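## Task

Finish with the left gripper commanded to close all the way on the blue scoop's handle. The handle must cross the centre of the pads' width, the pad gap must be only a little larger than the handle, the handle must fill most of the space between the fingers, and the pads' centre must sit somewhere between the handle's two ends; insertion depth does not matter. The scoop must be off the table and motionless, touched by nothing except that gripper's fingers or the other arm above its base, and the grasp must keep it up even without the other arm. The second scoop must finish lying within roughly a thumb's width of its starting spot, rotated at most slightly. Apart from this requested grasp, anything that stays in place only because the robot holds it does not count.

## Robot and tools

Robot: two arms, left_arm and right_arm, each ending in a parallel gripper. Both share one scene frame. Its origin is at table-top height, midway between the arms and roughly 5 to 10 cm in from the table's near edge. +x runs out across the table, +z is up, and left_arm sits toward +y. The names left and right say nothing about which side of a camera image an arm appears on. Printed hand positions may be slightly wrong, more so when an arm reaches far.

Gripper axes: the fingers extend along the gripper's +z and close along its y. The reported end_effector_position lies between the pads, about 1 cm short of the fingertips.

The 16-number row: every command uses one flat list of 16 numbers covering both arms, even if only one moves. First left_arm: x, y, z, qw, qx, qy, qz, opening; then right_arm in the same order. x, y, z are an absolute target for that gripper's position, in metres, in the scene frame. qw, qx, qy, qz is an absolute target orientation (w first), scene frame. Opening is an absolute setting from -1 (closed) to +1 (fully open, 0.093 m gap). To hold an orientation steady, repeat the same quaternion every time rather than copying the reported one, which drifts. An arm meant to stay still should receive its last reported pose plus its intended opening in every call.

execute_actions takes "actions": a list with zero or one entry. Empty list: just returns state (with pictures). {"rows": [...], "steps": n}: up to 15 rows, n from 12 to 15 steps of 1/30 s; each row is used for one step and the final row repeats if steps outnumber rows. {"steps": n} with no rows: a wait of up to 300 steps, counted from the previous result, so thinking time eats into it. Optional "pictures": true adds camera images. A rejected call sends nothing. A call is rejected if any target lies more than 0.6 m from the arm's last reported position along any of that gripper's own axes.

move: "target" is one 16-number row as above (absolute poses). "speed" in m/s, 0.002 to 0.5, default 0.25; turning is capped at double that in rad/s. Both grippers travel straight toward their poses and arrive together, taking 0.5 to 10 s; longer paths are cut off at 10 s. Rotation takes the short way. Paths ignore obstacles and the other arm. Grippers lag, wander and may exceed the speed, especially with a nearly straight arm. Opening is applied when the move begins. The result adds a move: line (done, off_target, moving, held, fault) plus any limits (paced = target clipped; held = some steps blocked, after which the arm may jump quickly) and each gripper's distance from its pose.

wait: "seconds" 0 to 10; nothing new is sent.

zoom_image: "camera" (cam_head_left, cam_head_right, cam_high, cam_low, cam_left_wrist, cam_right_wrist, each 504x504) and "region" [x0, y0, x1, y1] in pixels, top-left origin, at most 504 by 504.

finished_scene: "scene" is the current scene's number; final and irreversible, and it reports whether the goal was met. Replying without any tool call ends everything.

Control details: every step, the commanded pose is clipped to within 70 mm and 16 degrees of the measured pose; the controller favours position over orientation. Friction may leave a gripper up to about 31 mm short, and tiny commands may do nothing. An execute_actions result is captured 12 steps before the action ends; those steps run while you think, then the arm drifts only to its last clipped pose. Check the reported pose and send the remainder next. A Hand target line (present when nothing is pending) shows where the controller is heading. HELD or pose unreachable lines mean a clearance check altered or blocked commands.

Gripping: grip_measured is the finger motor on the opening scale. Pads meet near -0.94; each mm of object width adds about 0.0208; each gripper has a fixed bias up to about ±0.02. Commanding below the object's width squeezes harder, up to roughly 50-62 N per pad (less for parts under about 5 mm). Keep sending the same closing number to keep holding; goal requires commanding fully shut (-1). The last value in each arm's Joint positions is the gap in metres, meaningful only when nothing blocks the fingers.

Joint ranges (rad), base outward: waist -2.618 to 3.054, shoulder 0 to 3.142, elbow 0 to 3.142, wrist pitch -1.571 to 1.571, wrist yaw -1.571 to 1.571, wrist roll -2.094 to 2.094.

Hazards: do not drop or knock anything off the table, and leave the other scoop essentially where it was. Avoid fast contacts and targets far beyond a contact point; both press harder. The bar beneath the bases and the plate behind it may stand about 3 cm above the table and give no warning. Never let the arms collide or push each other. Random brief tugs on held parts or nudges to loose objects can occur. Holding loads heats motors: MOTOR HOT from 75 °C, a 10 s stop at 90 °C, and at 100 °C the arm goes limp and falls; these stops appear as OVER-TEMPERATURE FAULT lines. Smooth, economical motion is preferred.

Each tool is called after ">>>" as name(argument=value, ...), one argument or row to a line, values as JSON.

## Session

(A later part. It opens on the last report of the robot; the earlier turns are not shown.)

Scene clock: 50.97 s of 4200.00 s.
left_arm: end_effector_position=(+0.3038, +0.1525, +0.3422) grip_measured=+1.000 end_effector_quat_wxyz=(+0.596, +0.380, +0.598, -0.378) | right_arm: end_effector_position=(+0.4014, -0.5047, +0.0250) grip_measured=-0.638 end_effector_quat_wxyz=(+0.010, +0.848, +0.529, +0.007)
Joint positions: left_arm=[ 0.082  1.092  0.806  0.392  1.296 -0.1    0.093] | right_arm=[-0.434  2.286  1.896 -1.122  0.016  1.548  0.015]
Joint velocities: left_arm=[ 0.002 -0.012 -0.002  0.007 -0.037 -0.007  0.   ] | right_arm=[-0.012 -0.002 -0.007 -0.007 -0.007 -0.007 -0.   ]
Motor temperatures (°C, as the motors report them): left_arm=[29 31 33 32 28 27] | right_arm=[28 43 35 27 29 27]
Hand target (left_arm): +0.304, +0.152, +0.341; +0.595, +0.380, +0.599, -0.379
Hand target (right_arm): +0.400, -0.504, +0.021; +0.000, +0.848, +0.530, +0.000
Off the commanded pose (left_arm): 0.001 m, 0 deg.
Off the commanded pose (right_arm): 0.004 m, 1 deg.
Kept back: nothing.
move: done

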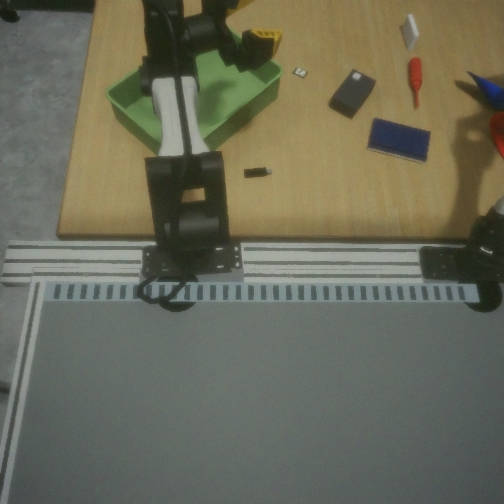

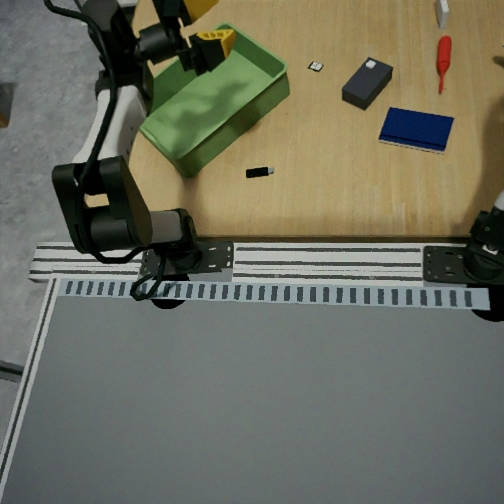

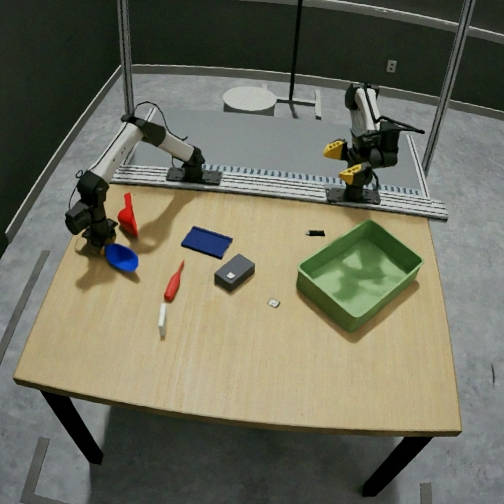

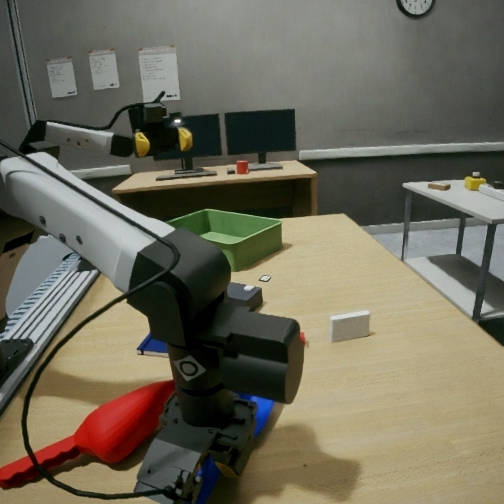

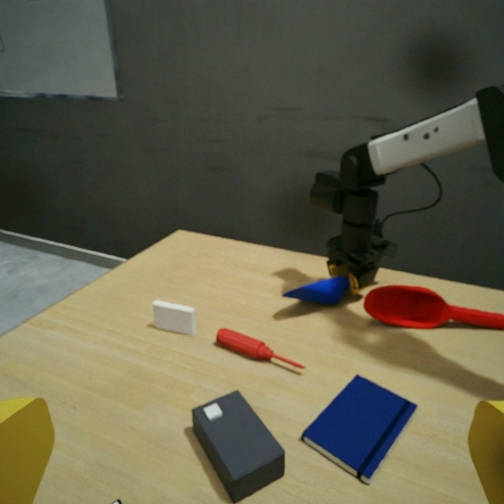

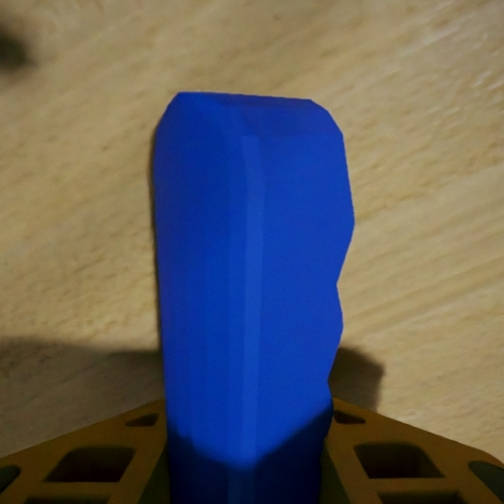

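>>> move(
  target=[0.3037, 0.1525, 0.3415, 0.595, 0.38, 0.599, -0.379, 1, 0.40, -0.50, 0.16, 0.03, 0.848, 0.53, 0.02, -1],
  speed=0.25,
)

>>> move(
  target=[0.3037, 0.1525, 0.3415, 0.595, 0.38, 0.599, -0.379, 1, 0.42, -0.33, 0.31, 0.707, 0, 0.707, 0, -1],
  speed=0.4,
)

Scene clock: 54.43 s of 4200.00 s.
left_arm: end_effector_position=(+0.3038, +0.1525, +0.3422) grip_measured=+1.000 end_effector_quat_wxyz=(+0.596, +0.380, +0.598, -0.378) | right_arm: end_effector_position=(+0.3965, -0.5048, +0.1615) grip_measured=-0.638 end_effector_quat_wxyz=(+0.039, +0.848, +0.529, +0.024)
Joint positions: left_arm=[ 0.082  1.092  0.806  0.392  1.296 -0.1    0.093] | right_arm=[-0.434  2.225  2.337 -1.557  0.016  1.548  0.015]
Joint velocities: left_arm=[-0.002  0.002  0.002 -0.037 -0.051  0.022  0.   ] | right_arm=[-0.012 -0.002 -0.012 -0.051  0.007 -0.066 -0.001]
Motor temperatures (°C, as the motors report them): left_arm=[29 30 34 32 28 27] | right_arm=[28 45 36 26 29 27]
Hand target (left_arm): +0.304, +0.152, +0.341; +0.595, +0.380, +0.599, -0.379
Hand target (right_arm): +0.397, -0.499, +0.160; +0.030, +0.848, +0.529, +0.020
Off the commanded pose (left_arm): 0.001 m, 0 deg.
Off the commanded pose (right_arm): 0.006 m, 1 deg.
Kept back: nothing.
move: done

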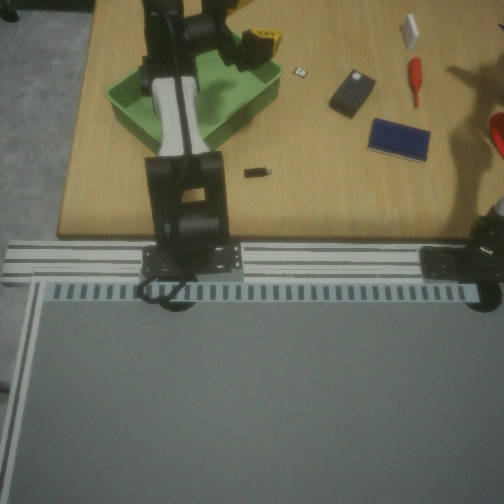

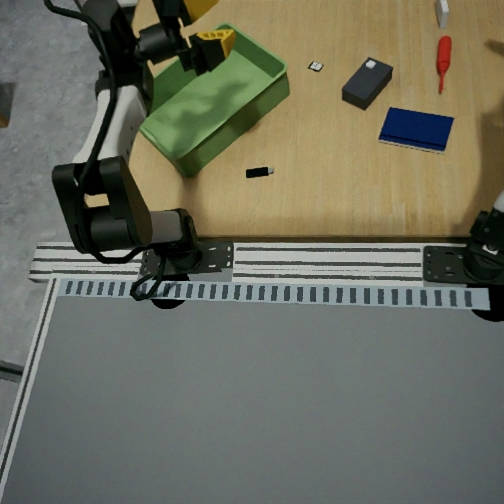

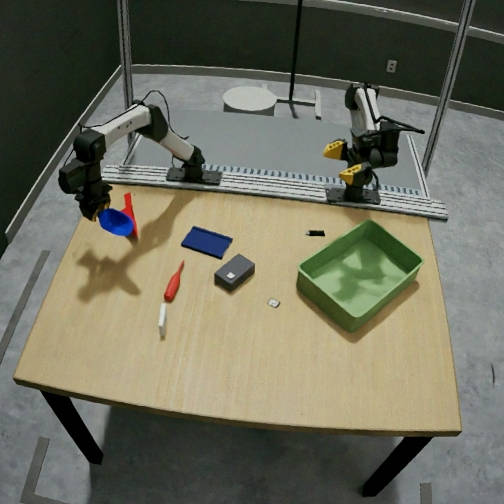

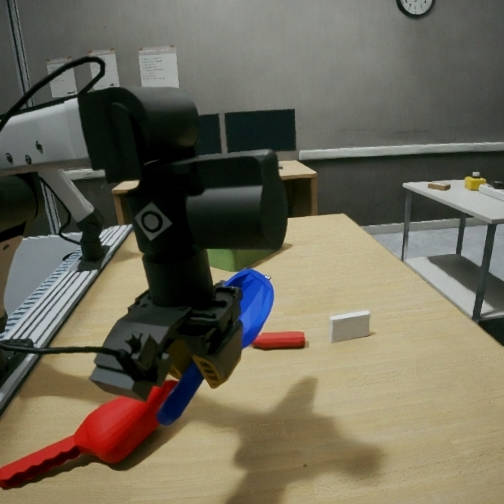

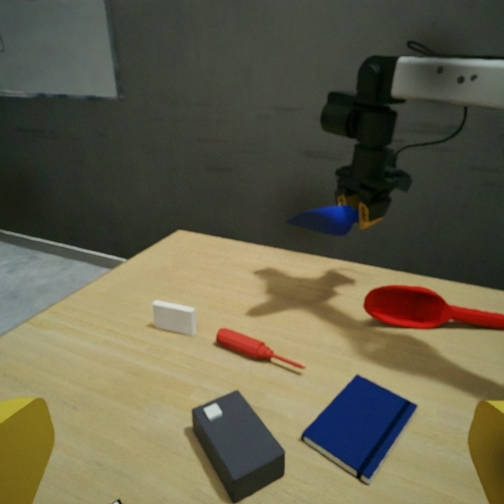

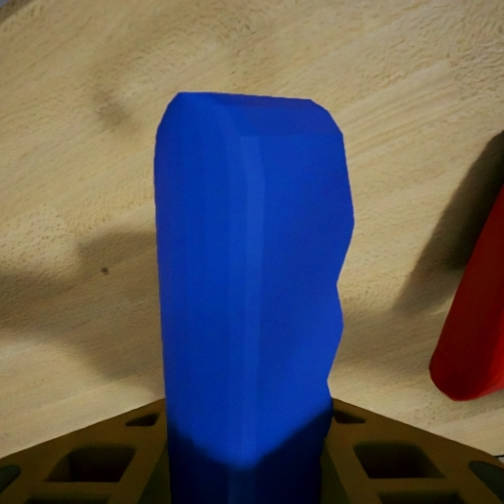

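Scene clock: 58.03 s of 4200.00 s.
left_arm: end_effector_position=(+0.3038, +0.1525, +0.3422) grip_measured=+1.000 end_effector_quat_wxyz=(+0.596, +0.380, +0.598, -0.378) | right_arm: end_effector_position=(+0.4212, -0.3303, +0.3192) grip_measured=-0.634 end_effector_quat_wxyz=(+0.714, +0.015, +0.700, +0.010)
Joint positions: left_arm=[ 0.082  1.092  0.806  0.392  1.296 -0.1    0.093] | right_arm=[-0.067  1.222  0.783  0.483 -0.103  0.008  0.015]
Joint velocities: left_arm=[-0.017 -0.022  0.002  0.007  0.051  0.007  0.   ] | right_arm=[-0.002 -0.002 -0.017 -0.007 -0.066 -0.022  0.001]
Motor temperatures (°C, as the motors report them): left_arm=[29 30 34 32 28 27] | right_arm=[28 45 36 28 29 27]
Hand target (left_arm): +0.304, +0.152, +0.341; +0.595, +0.380, +0.599, -0.379
Hand target (right_arm): +0.420, -0.331, +0.309; +0.709, +0.009, +0.705, +0.009
Off the commanded pose (left_arm): 0.001 m, 0 deg.
Off the commanded pose (right_arm): 0.009 m, 2 deg.
Kept back: nothing.
move: done

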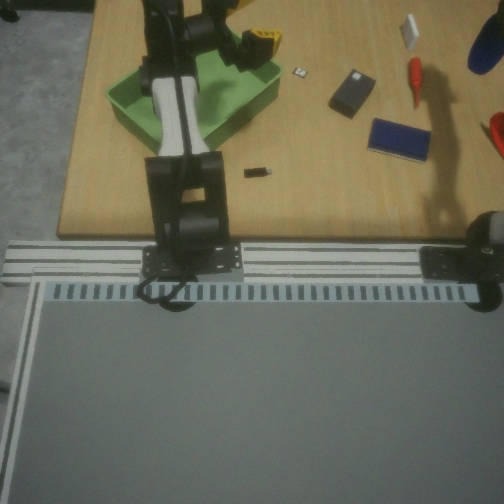

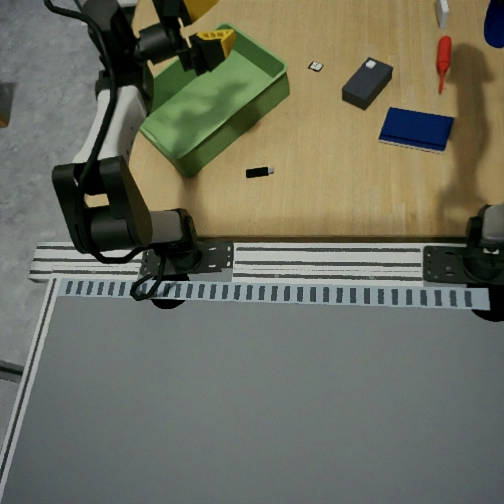

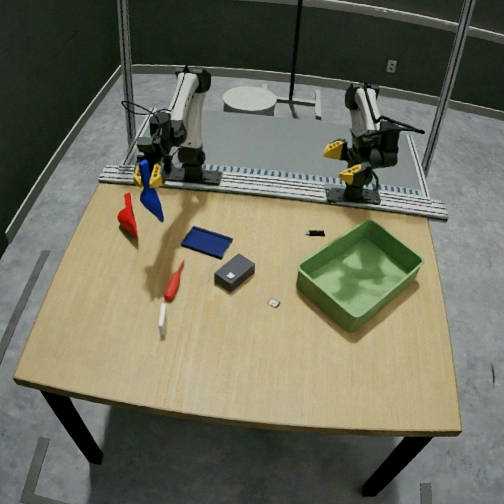

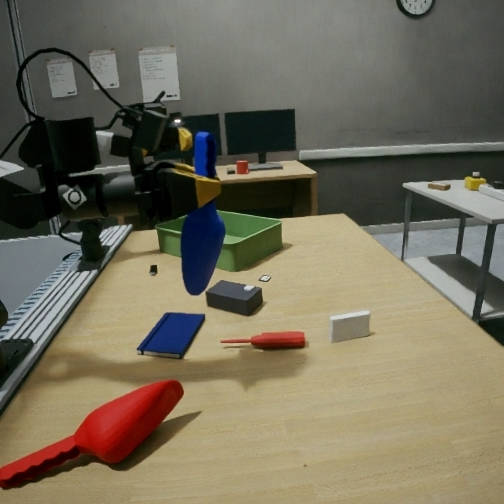

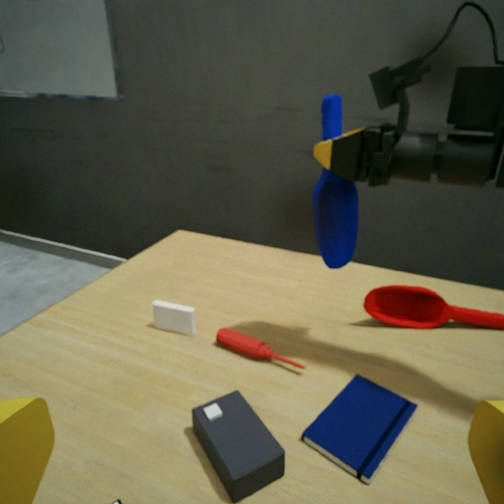

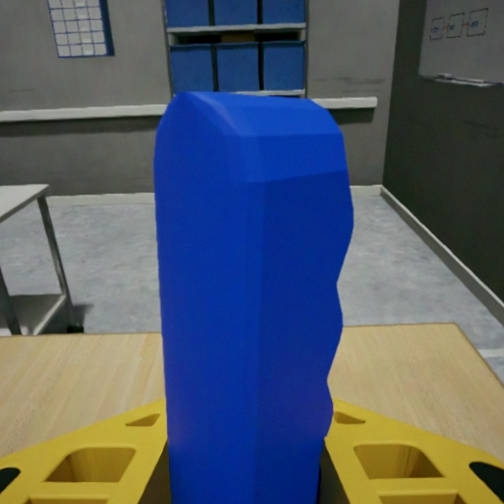

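>>> zoom_image(
  camera="cam_left_wrist",
  region=[270, 50, 470, 280],
)

>>> zoom_image(
  camera="cam_low",
  region=[100, 90, 280, 310],
)

Region (270, 50, 470, 280) of cam_left_wrist's 504x504 image, scaled by 2.191, with more detail than that image has; it fills the left 438 columns of this view, and the rest is white.

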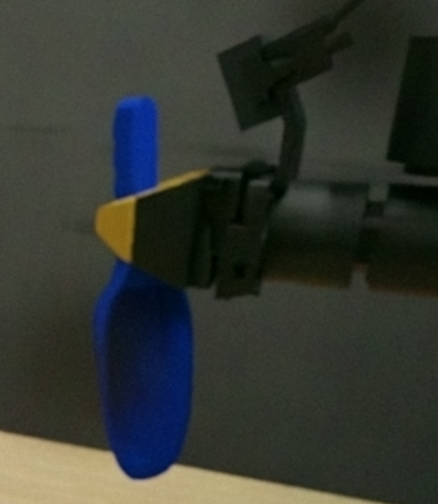

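Region (100, 90, 280, 310) of cam_low's 504x504 image, scaled by 2.291, with more detail than that image has; it fills the left 412 columns of this view, and the rest is white.

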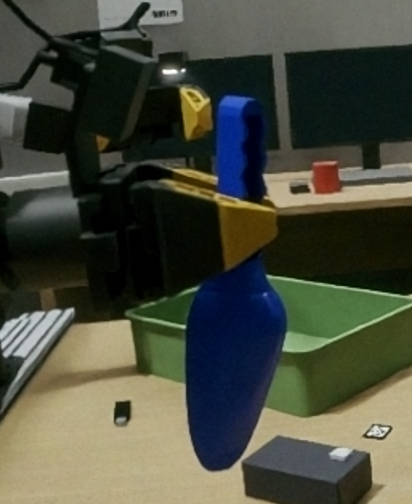

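>>> move(
  target=[0.31, 0.135, 0.342, 0.579, 0.406, 0.579, -0.406, 0.15, 0.358, 0.005, 0.29, 0.579, -0.406, 0.579, 0.406, -1],
  speed=0.3,
)

Scene clock: 63.63 s of 4200.00 s.
left_arm: end_effector_position=(+0.3088, +0.1375, +0.3380) grip_measured=+0.153 end_effector_quat_wxyz=(+0.579, +0.400, +0.585, -0.404) | right_arm: end_effector_position=(+0.3591, -0.0013, +0.2861) grip_measured=-0.633 end_effector_quat_wxyz=(+0.573, -0.395, +0.595, +0.403)
Joint positions: left_arm=[ 0.028  1.16   0.827  0.446  1.32  -0.114  0.053] | right_arm=[ 0.492  1.564  0.961  0.548 -0.748 -0.042  0.015]
Joint velocities: left_arm=[ 0.012 -0.007  0.012  0.037  0.022  0.007 -0.   ] | right_arm=[-0.022  0.012 -0.002 -0.007  0.051 -0.037 -0.   ]
Motor temperatures (°C, as the motors report them): left_arm=[29 30 34 32 28 27] | right_arm=[28 43 36 30 29 27]
Hand target (left_arm): +0.310, +0.135, +0.342; +0.579, +0.406, +0.579, -0.406
Hand target (right_arm): +0.358, +0.005, +0.290; +0.575, -0.405, +0.583, +0.407
Off the commanded pose (left_arm): 0.005 m, 1 deg.
Off the commanded pose (right_arm): 0.007 m, 2 deg.
Kept back: nothing.
move: done

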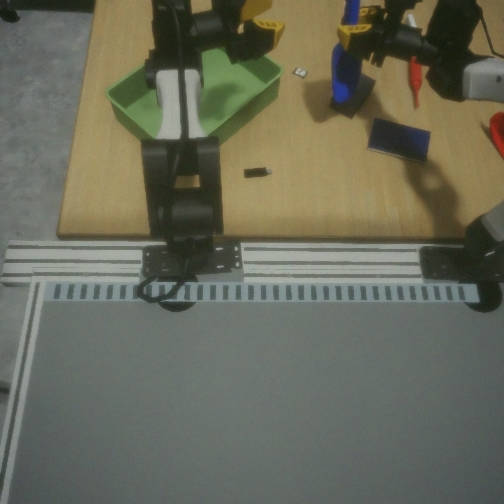

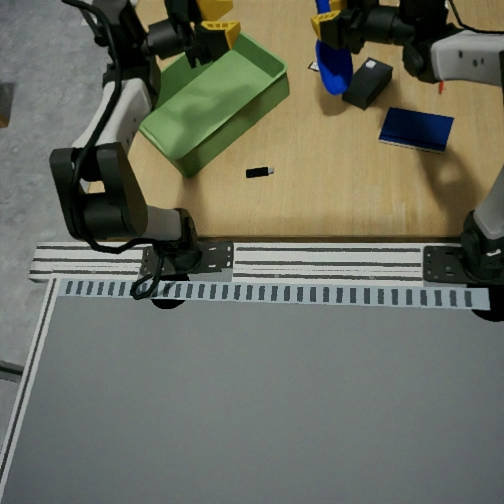

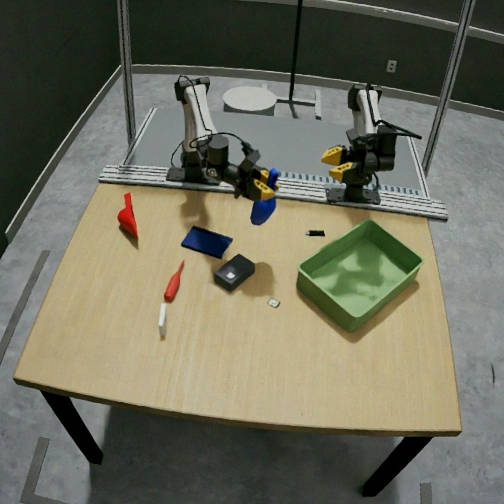

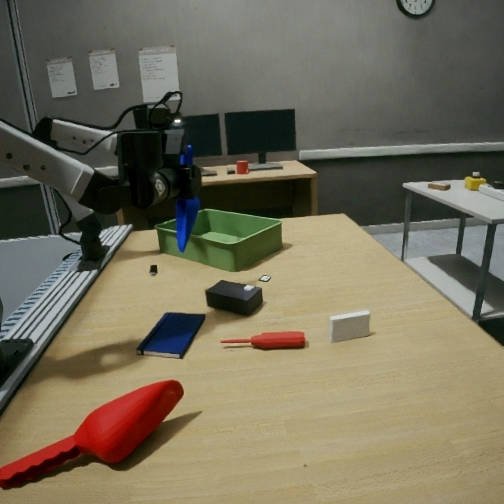

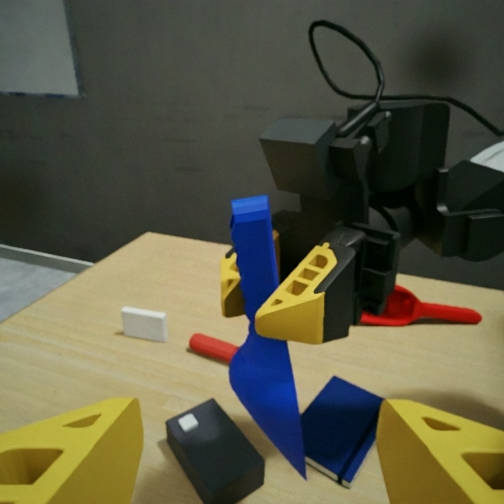

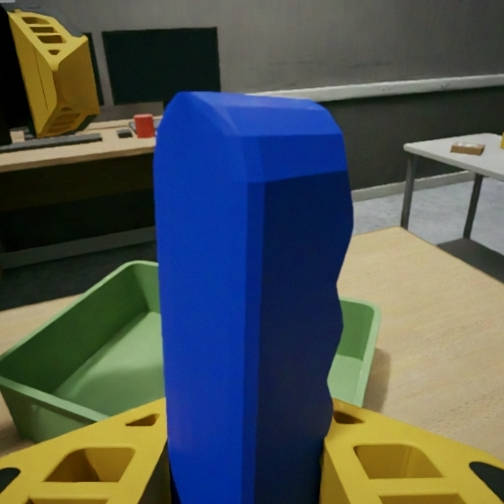

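>>> zoom_image(
  camera="cam_left_wrist",
  region=[180, 170, 360, 350],
)

>>> zoom_image(
  camera="cam_head_left",
  region=[220, 0, 440, 130],
)

Region (180, 170, 360, 350) of cam_left_wrist's 504x504 image, scaled by 2.800, with more detail than that image has.

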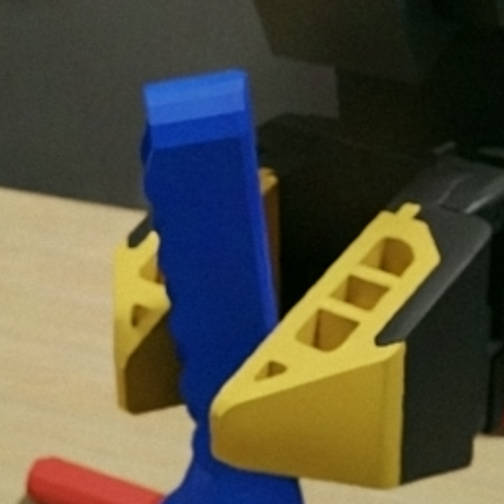

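Region (220, 0, 440, 130) of cam_head_left's 504x504 image, scaled by 2.291, with more detail than that image has; it fills the top 298 rows of this view, and the rest is white.

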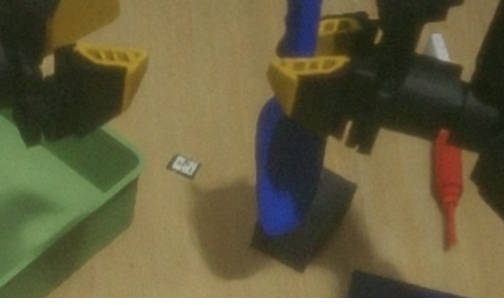

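>>> move(
  target=[0.346, 0.034, 0.340, 0.549, 0.365, 0.606, -0.445, 0.15, 0.3591, -0.0013, 0.2861, 0.573, -0.395, 0.595, 0.403, -1],
  speed=0.15,
)

Scene clock: 68.03 s of 4200.00 s.
left_arm: end_effector_position=(+0.3440, +0.0368, +0.3385) grip_measured=+0.152 end_effector_quat_wxyz=(+0.552, +0.369, +0.603, -0.442) | right_arm: end_effector_position=(+0.3588, -0.0012, +0.2861) grip_measured=-0.633 end_effector_quat_wxyz=(+0.572, -0.395, +0.594, +0.404)
Joint positions: left_arm=[-0.343  1.344  0.981  0.42   0.966 -0.167  0.053] | right_arm=[ 0.492  1.564  0.961  0.548 -0.75  -0.042  0.015]
Joint velocities: left_arm=[-0.007 -0.002 -0.012  0.037 -0.066  0.007 -0.001] | right_arm=[ 0.002  0.002  0.002 -0.007 -0.022  0.037 -0.   ]
Motor temperatures (°C, as the motors report them): left_arm=[29 30 35 33 28 27] | right_arm=[28 43 37 31 29 27]
Hand target (left_arm): +0.347, +0.034, +0.339; +0.549, +0.366, +0.607, -0.444
Hand target (right_arm): +0.359, -0.001, +0.286; +0.573, -0.395, +0.595, +0.403
Off the commanded pose (left_arm): 0.004 m, 1 deg.
Off the commanded pose (right_arm): 0.000 m, 0 deg.
Kept back: nothing.
After step 90, 0.13 s passed at rest.
move: done

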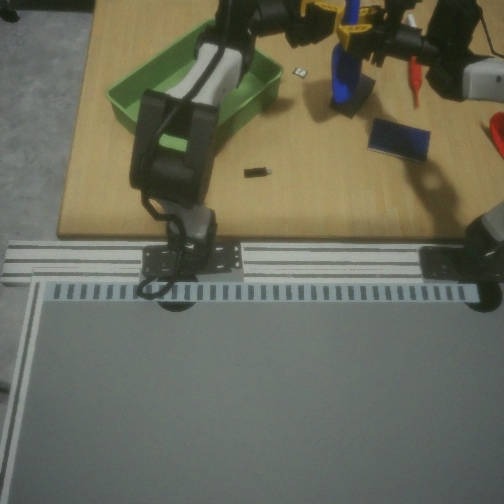

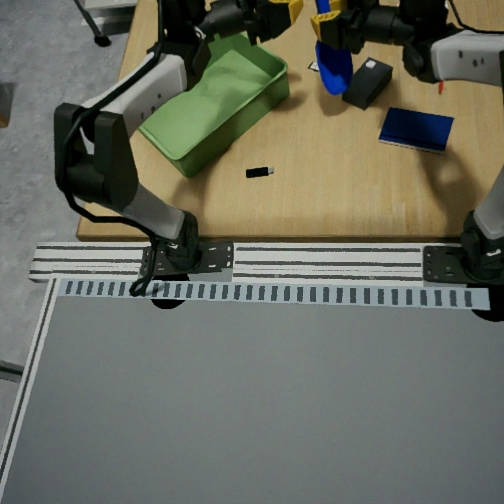

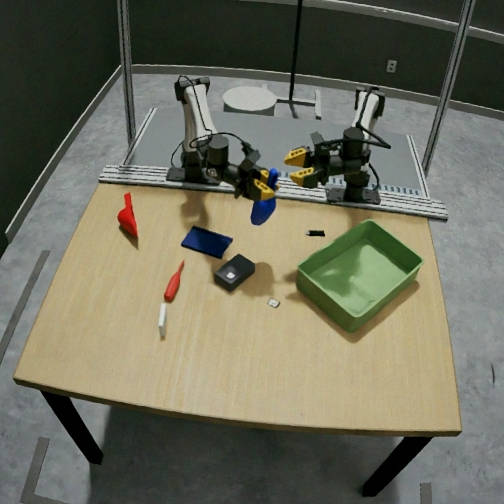

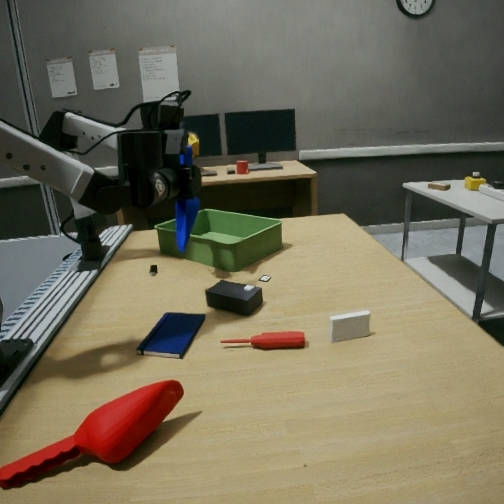

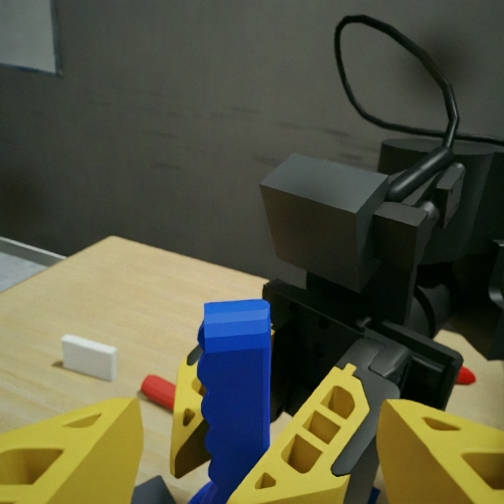

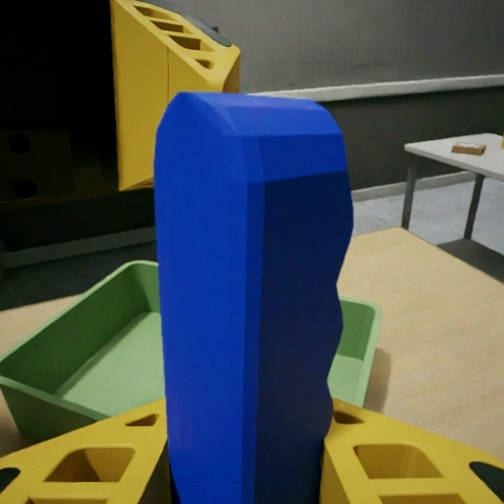

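>>> move(
  target=[0.365, -0.009, 0.313, 0.549, 0.365, 0.606, -0.445, 0.15, 0.3591, -0.0013, 0.2861, 0.573, -0.395, 0.595, 0.403, -1],
  speed=0.06,
)

Scene clock: 70.83 s of 4200.00 s.
left_arm: end_effector_position=(+0.3627, -0.0048, +0.3088) grip_measured=+0.152 end_effector_quat_wxyz=(+0.543, +0.363, +0.612, -0.445) | right_arm: end_effector_position=(+0.3590, -0.0014, +0.2861) grip_measured=-0.633 end_effector_quat_wxyz=(+0.573, -0.395, +0.595, +0.403)
Joint positions: left_arm=[-0.458  1.484  1.001  0.513  0.848 -0.168  0.053] | right_arm=[ 0.491  1.564  0.961  0.548 -0.749 -0.042  0.015]
Joint velocities: left_arm=[ 0.007  0.007 -0.017  0.022 -0.066 -0.007  0.001] | right_arm=[ 0.012 -0.002 -0.017 -0.051  0.022  0.051 -0.   ]
Motor temperatures (°C, as the motors report them): left_arm=[29 30 35 33 28 27] | right_arm=[28 43 38 31 29 27]
Hand target (left_arm): +0.365, -0.009, +0.313; +0.549, +0.365, +0.606, -0.445
Hand target (right_arm): +0.359, -0.001, +0.286; +0.573, -0.395, +0.595, +0.403
Off the commanded pose (left_arm): 0.006 m, 1 deg.
Off the commanded pose (right_arm): 0.000 m, 0 deg.
Kept back: nothing.
move: done

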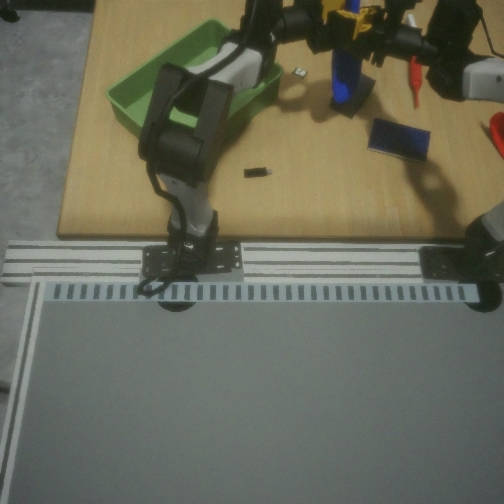

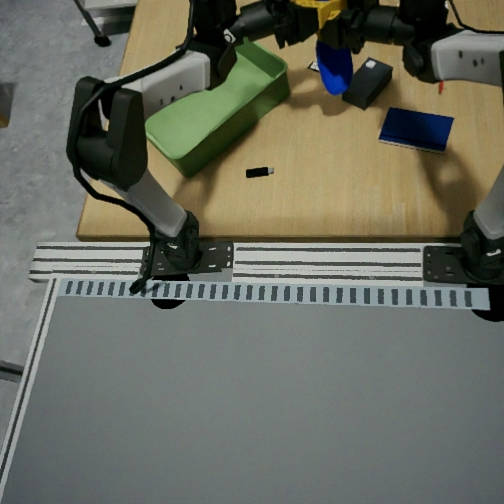

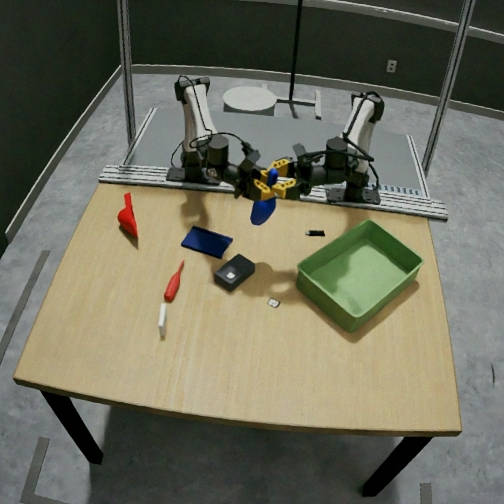

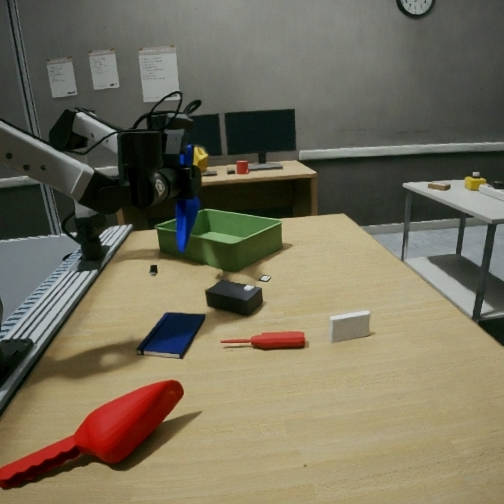

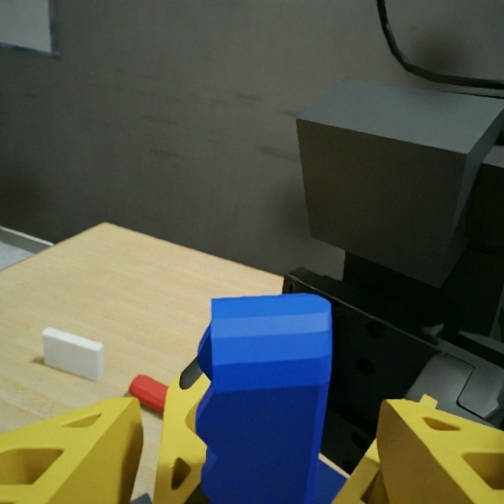

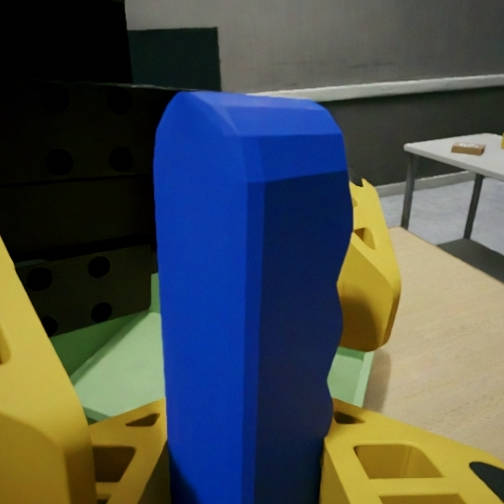

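>>> zoom_image(
  camera="cam_high",
  region=[220, 130, 340, 240],
)

>>> zoom_image(
  camera="cam_head_left",
  region=[280, 0, 430, 110],
)

Region (220, 130, 340, 240) of cam_high's 504x504 image, scaled by 4.200, with more detail than that image has; it fills the top 462 rows of this view, and the rest is white.

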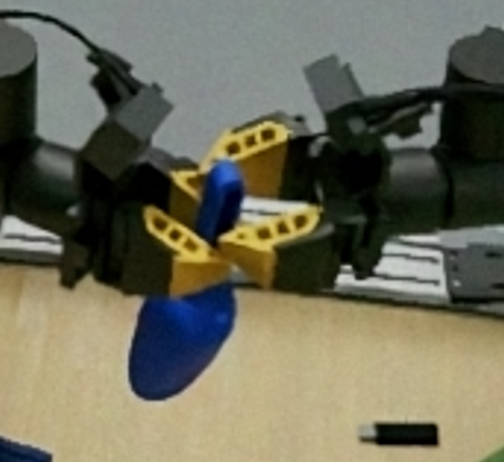

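Region (280, 0, 430, 110) of cam_head_left's 504x504 image, scaled by 3.360, with more detail than that image has; it fills the top 370 rows of this view, and the rest is white.

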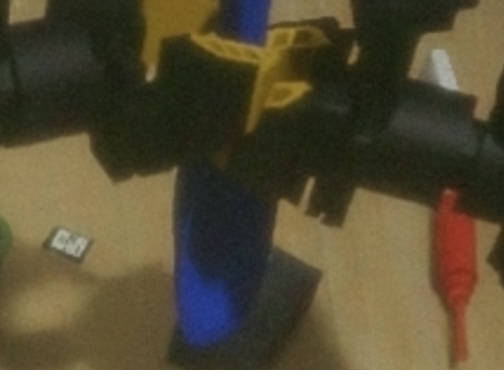

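>>> move(
  target=[0.369, -0.016, 0.322, 0.549, 0.365, 0.606, -0.445, 0.15, 0.3591, -0.0013, 0.2861, 0.573, -0.395, 0.595, 0.403, -1],
  speed=0.04,
)

Scene clock: 74.30 s of 4200.00 s.
left_arm: end_effector_position=(+0.3668, -0.0121, +0.3226) grip_measured=+0.152 end_effector_quat_wxyz=(+0.553, +0.366, +0.603, -0.444) | right_arm: end_effector_position=(+0.3590, -0.0014, +0.2861) grip_measured=-0.633 end_effector_quat_wxyz=(+0.573, -0.395, +0.595, +0.403)
Joint positions: left_arm=[-0.474  1.501  1.052  0.504  0.832 -0.168  0.053] | right_arm=[ 0.491  1.564  0.961  0.548 -0.749 -0.042  0.015]
Joint velocities: left_arm=[-0.022  0.012  0.007 -0.051 -0.022  0.037 -0.   ] | right_arm=[-0.007  0.007 -0.012  0.007 -0.051 -0.022  0.   ]
Motor temperatures (°C, as the motors report them): left_arm=[29 30 36 34 28 27] | right_arm=[28 43 38 32 29 27]
Hand target (left_arm): +0.369, -0.016, +0.322; +0.549, +0.365, +0.606, -0.445
Hand target (right_arm): +0.359, -0.001, +0.286; +0.573, -0.395, +0.595, +0.403
Off the commanded pose (left_arm): 0.005 m, 1 deg.
Off the commanded pose (right_arm): 0.000 m, 0 deg.
Kept back: nothing.
move: done

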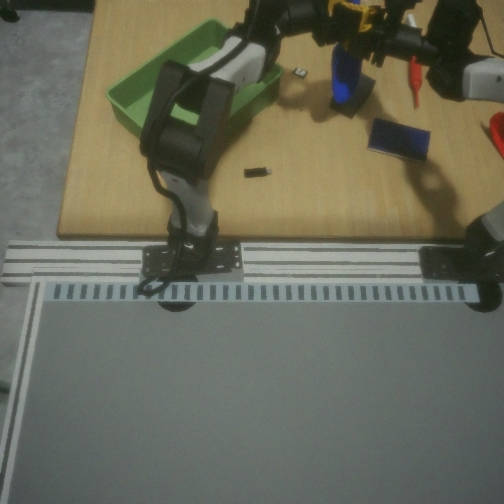

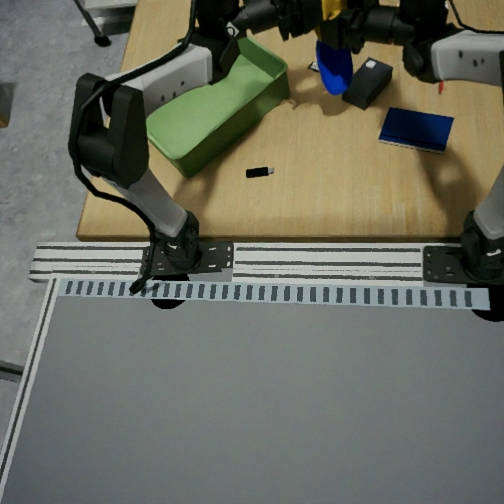

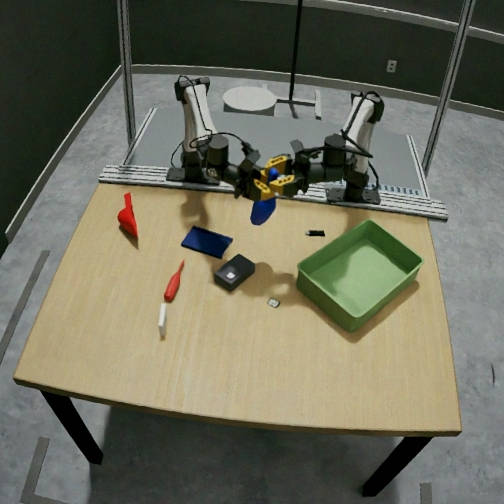

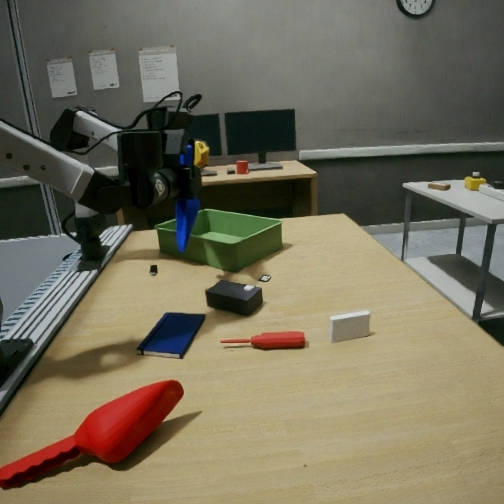

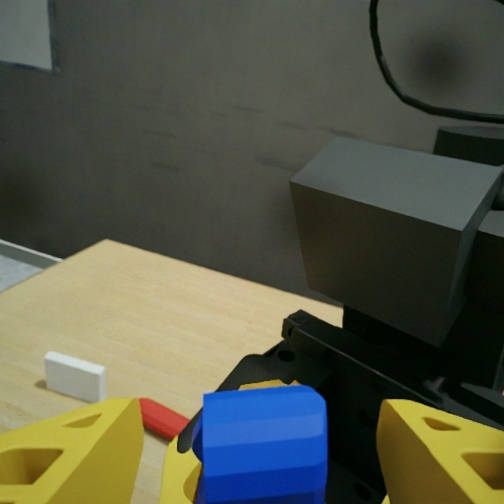

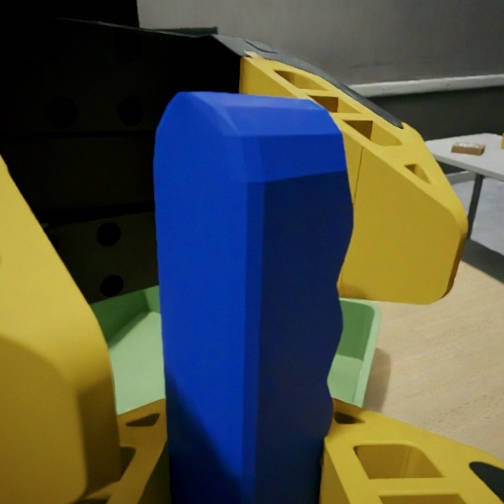

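>>> move(
  target=[0.367, -0.013, 0.316, 0.549, 0.365, 0.606, -0.445, 0.15, 0.3591, -0.0013, 0.2861, 0.573, -0.395, 0.595, 0.403, -1],
  speed=0.02,
)

Scene clock: 75.67 s of 4200.00 s.
left_arm: end_effector_position=(+0.3669, -0.0120, +0.3226) grip_measured=+0.152 end_effector_quat_wxyz=(+0.553, +0.365, +0.603, -0.444) | right_arm: end_effector_position=(+0.3590, -0.0014, +0.2861) grip_measured=-0.633 end_effector_quat_wxyz=(+0.573, -0.395, +0.595, +0.403)
Joint positions: left_arm=[-0.474  1.501  1.052  0.504  0.831 -0.168  0.053] | right_arm=[ 0.491  1.564  0.961  0.548 -0.749 -0.042  0.015]
Joint velocities: left_arm=[-0.007 -0.002 -0.002  0.022 -0.007 -0.007 -0.   ] | right_arm=[ 0.007  0.017 -0.007 -0.037 -0.022  0.007 -0.003]
Motor temperatures (°C, as the motors report them): left_arm=[29 30 36 34 28 27] | right_arm=[28 43 38 32 29 27]
Hand target (left_arm): +0.367, -0.013, +0.316; +0.549, +0.365, +0.606, -0.445
Hand target (right_arm): +0.359, -0.001, +0.286; +0.573, -0.395, +0.595, +0.403
Off the commanded pose (left_arm): 0.007 m, 1 deg.
Off the commanded pose (right_arm): 0.000 m, 0 deg.
Kept back: nothing.
move: done

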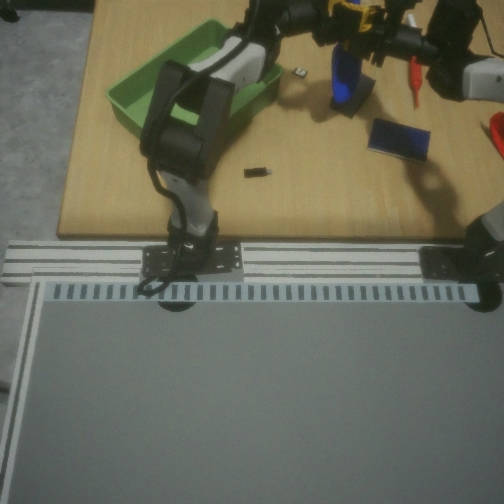

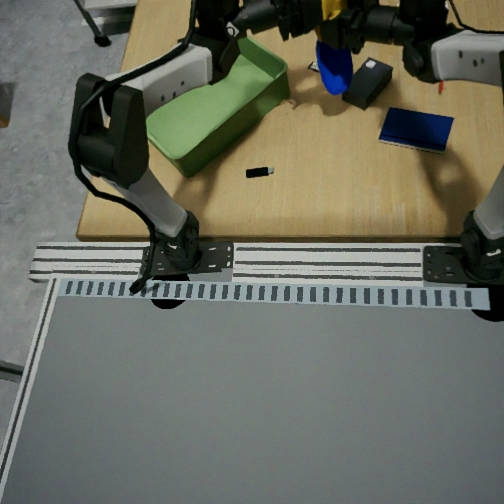

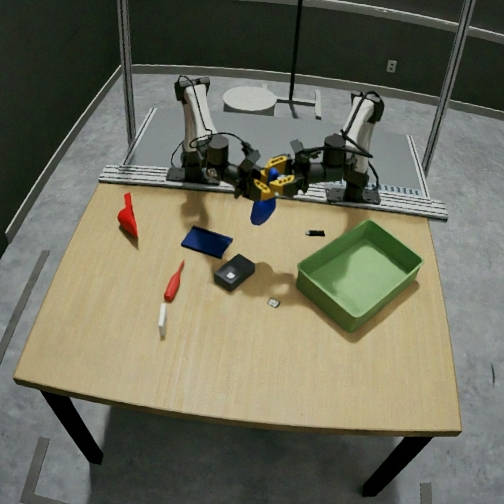

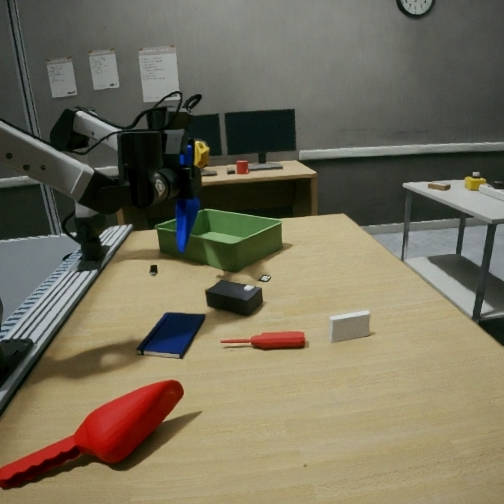

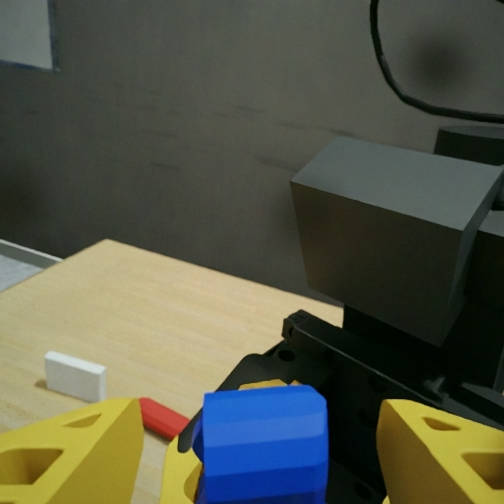

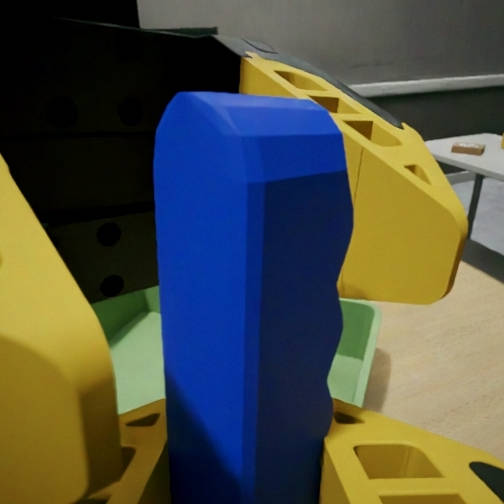

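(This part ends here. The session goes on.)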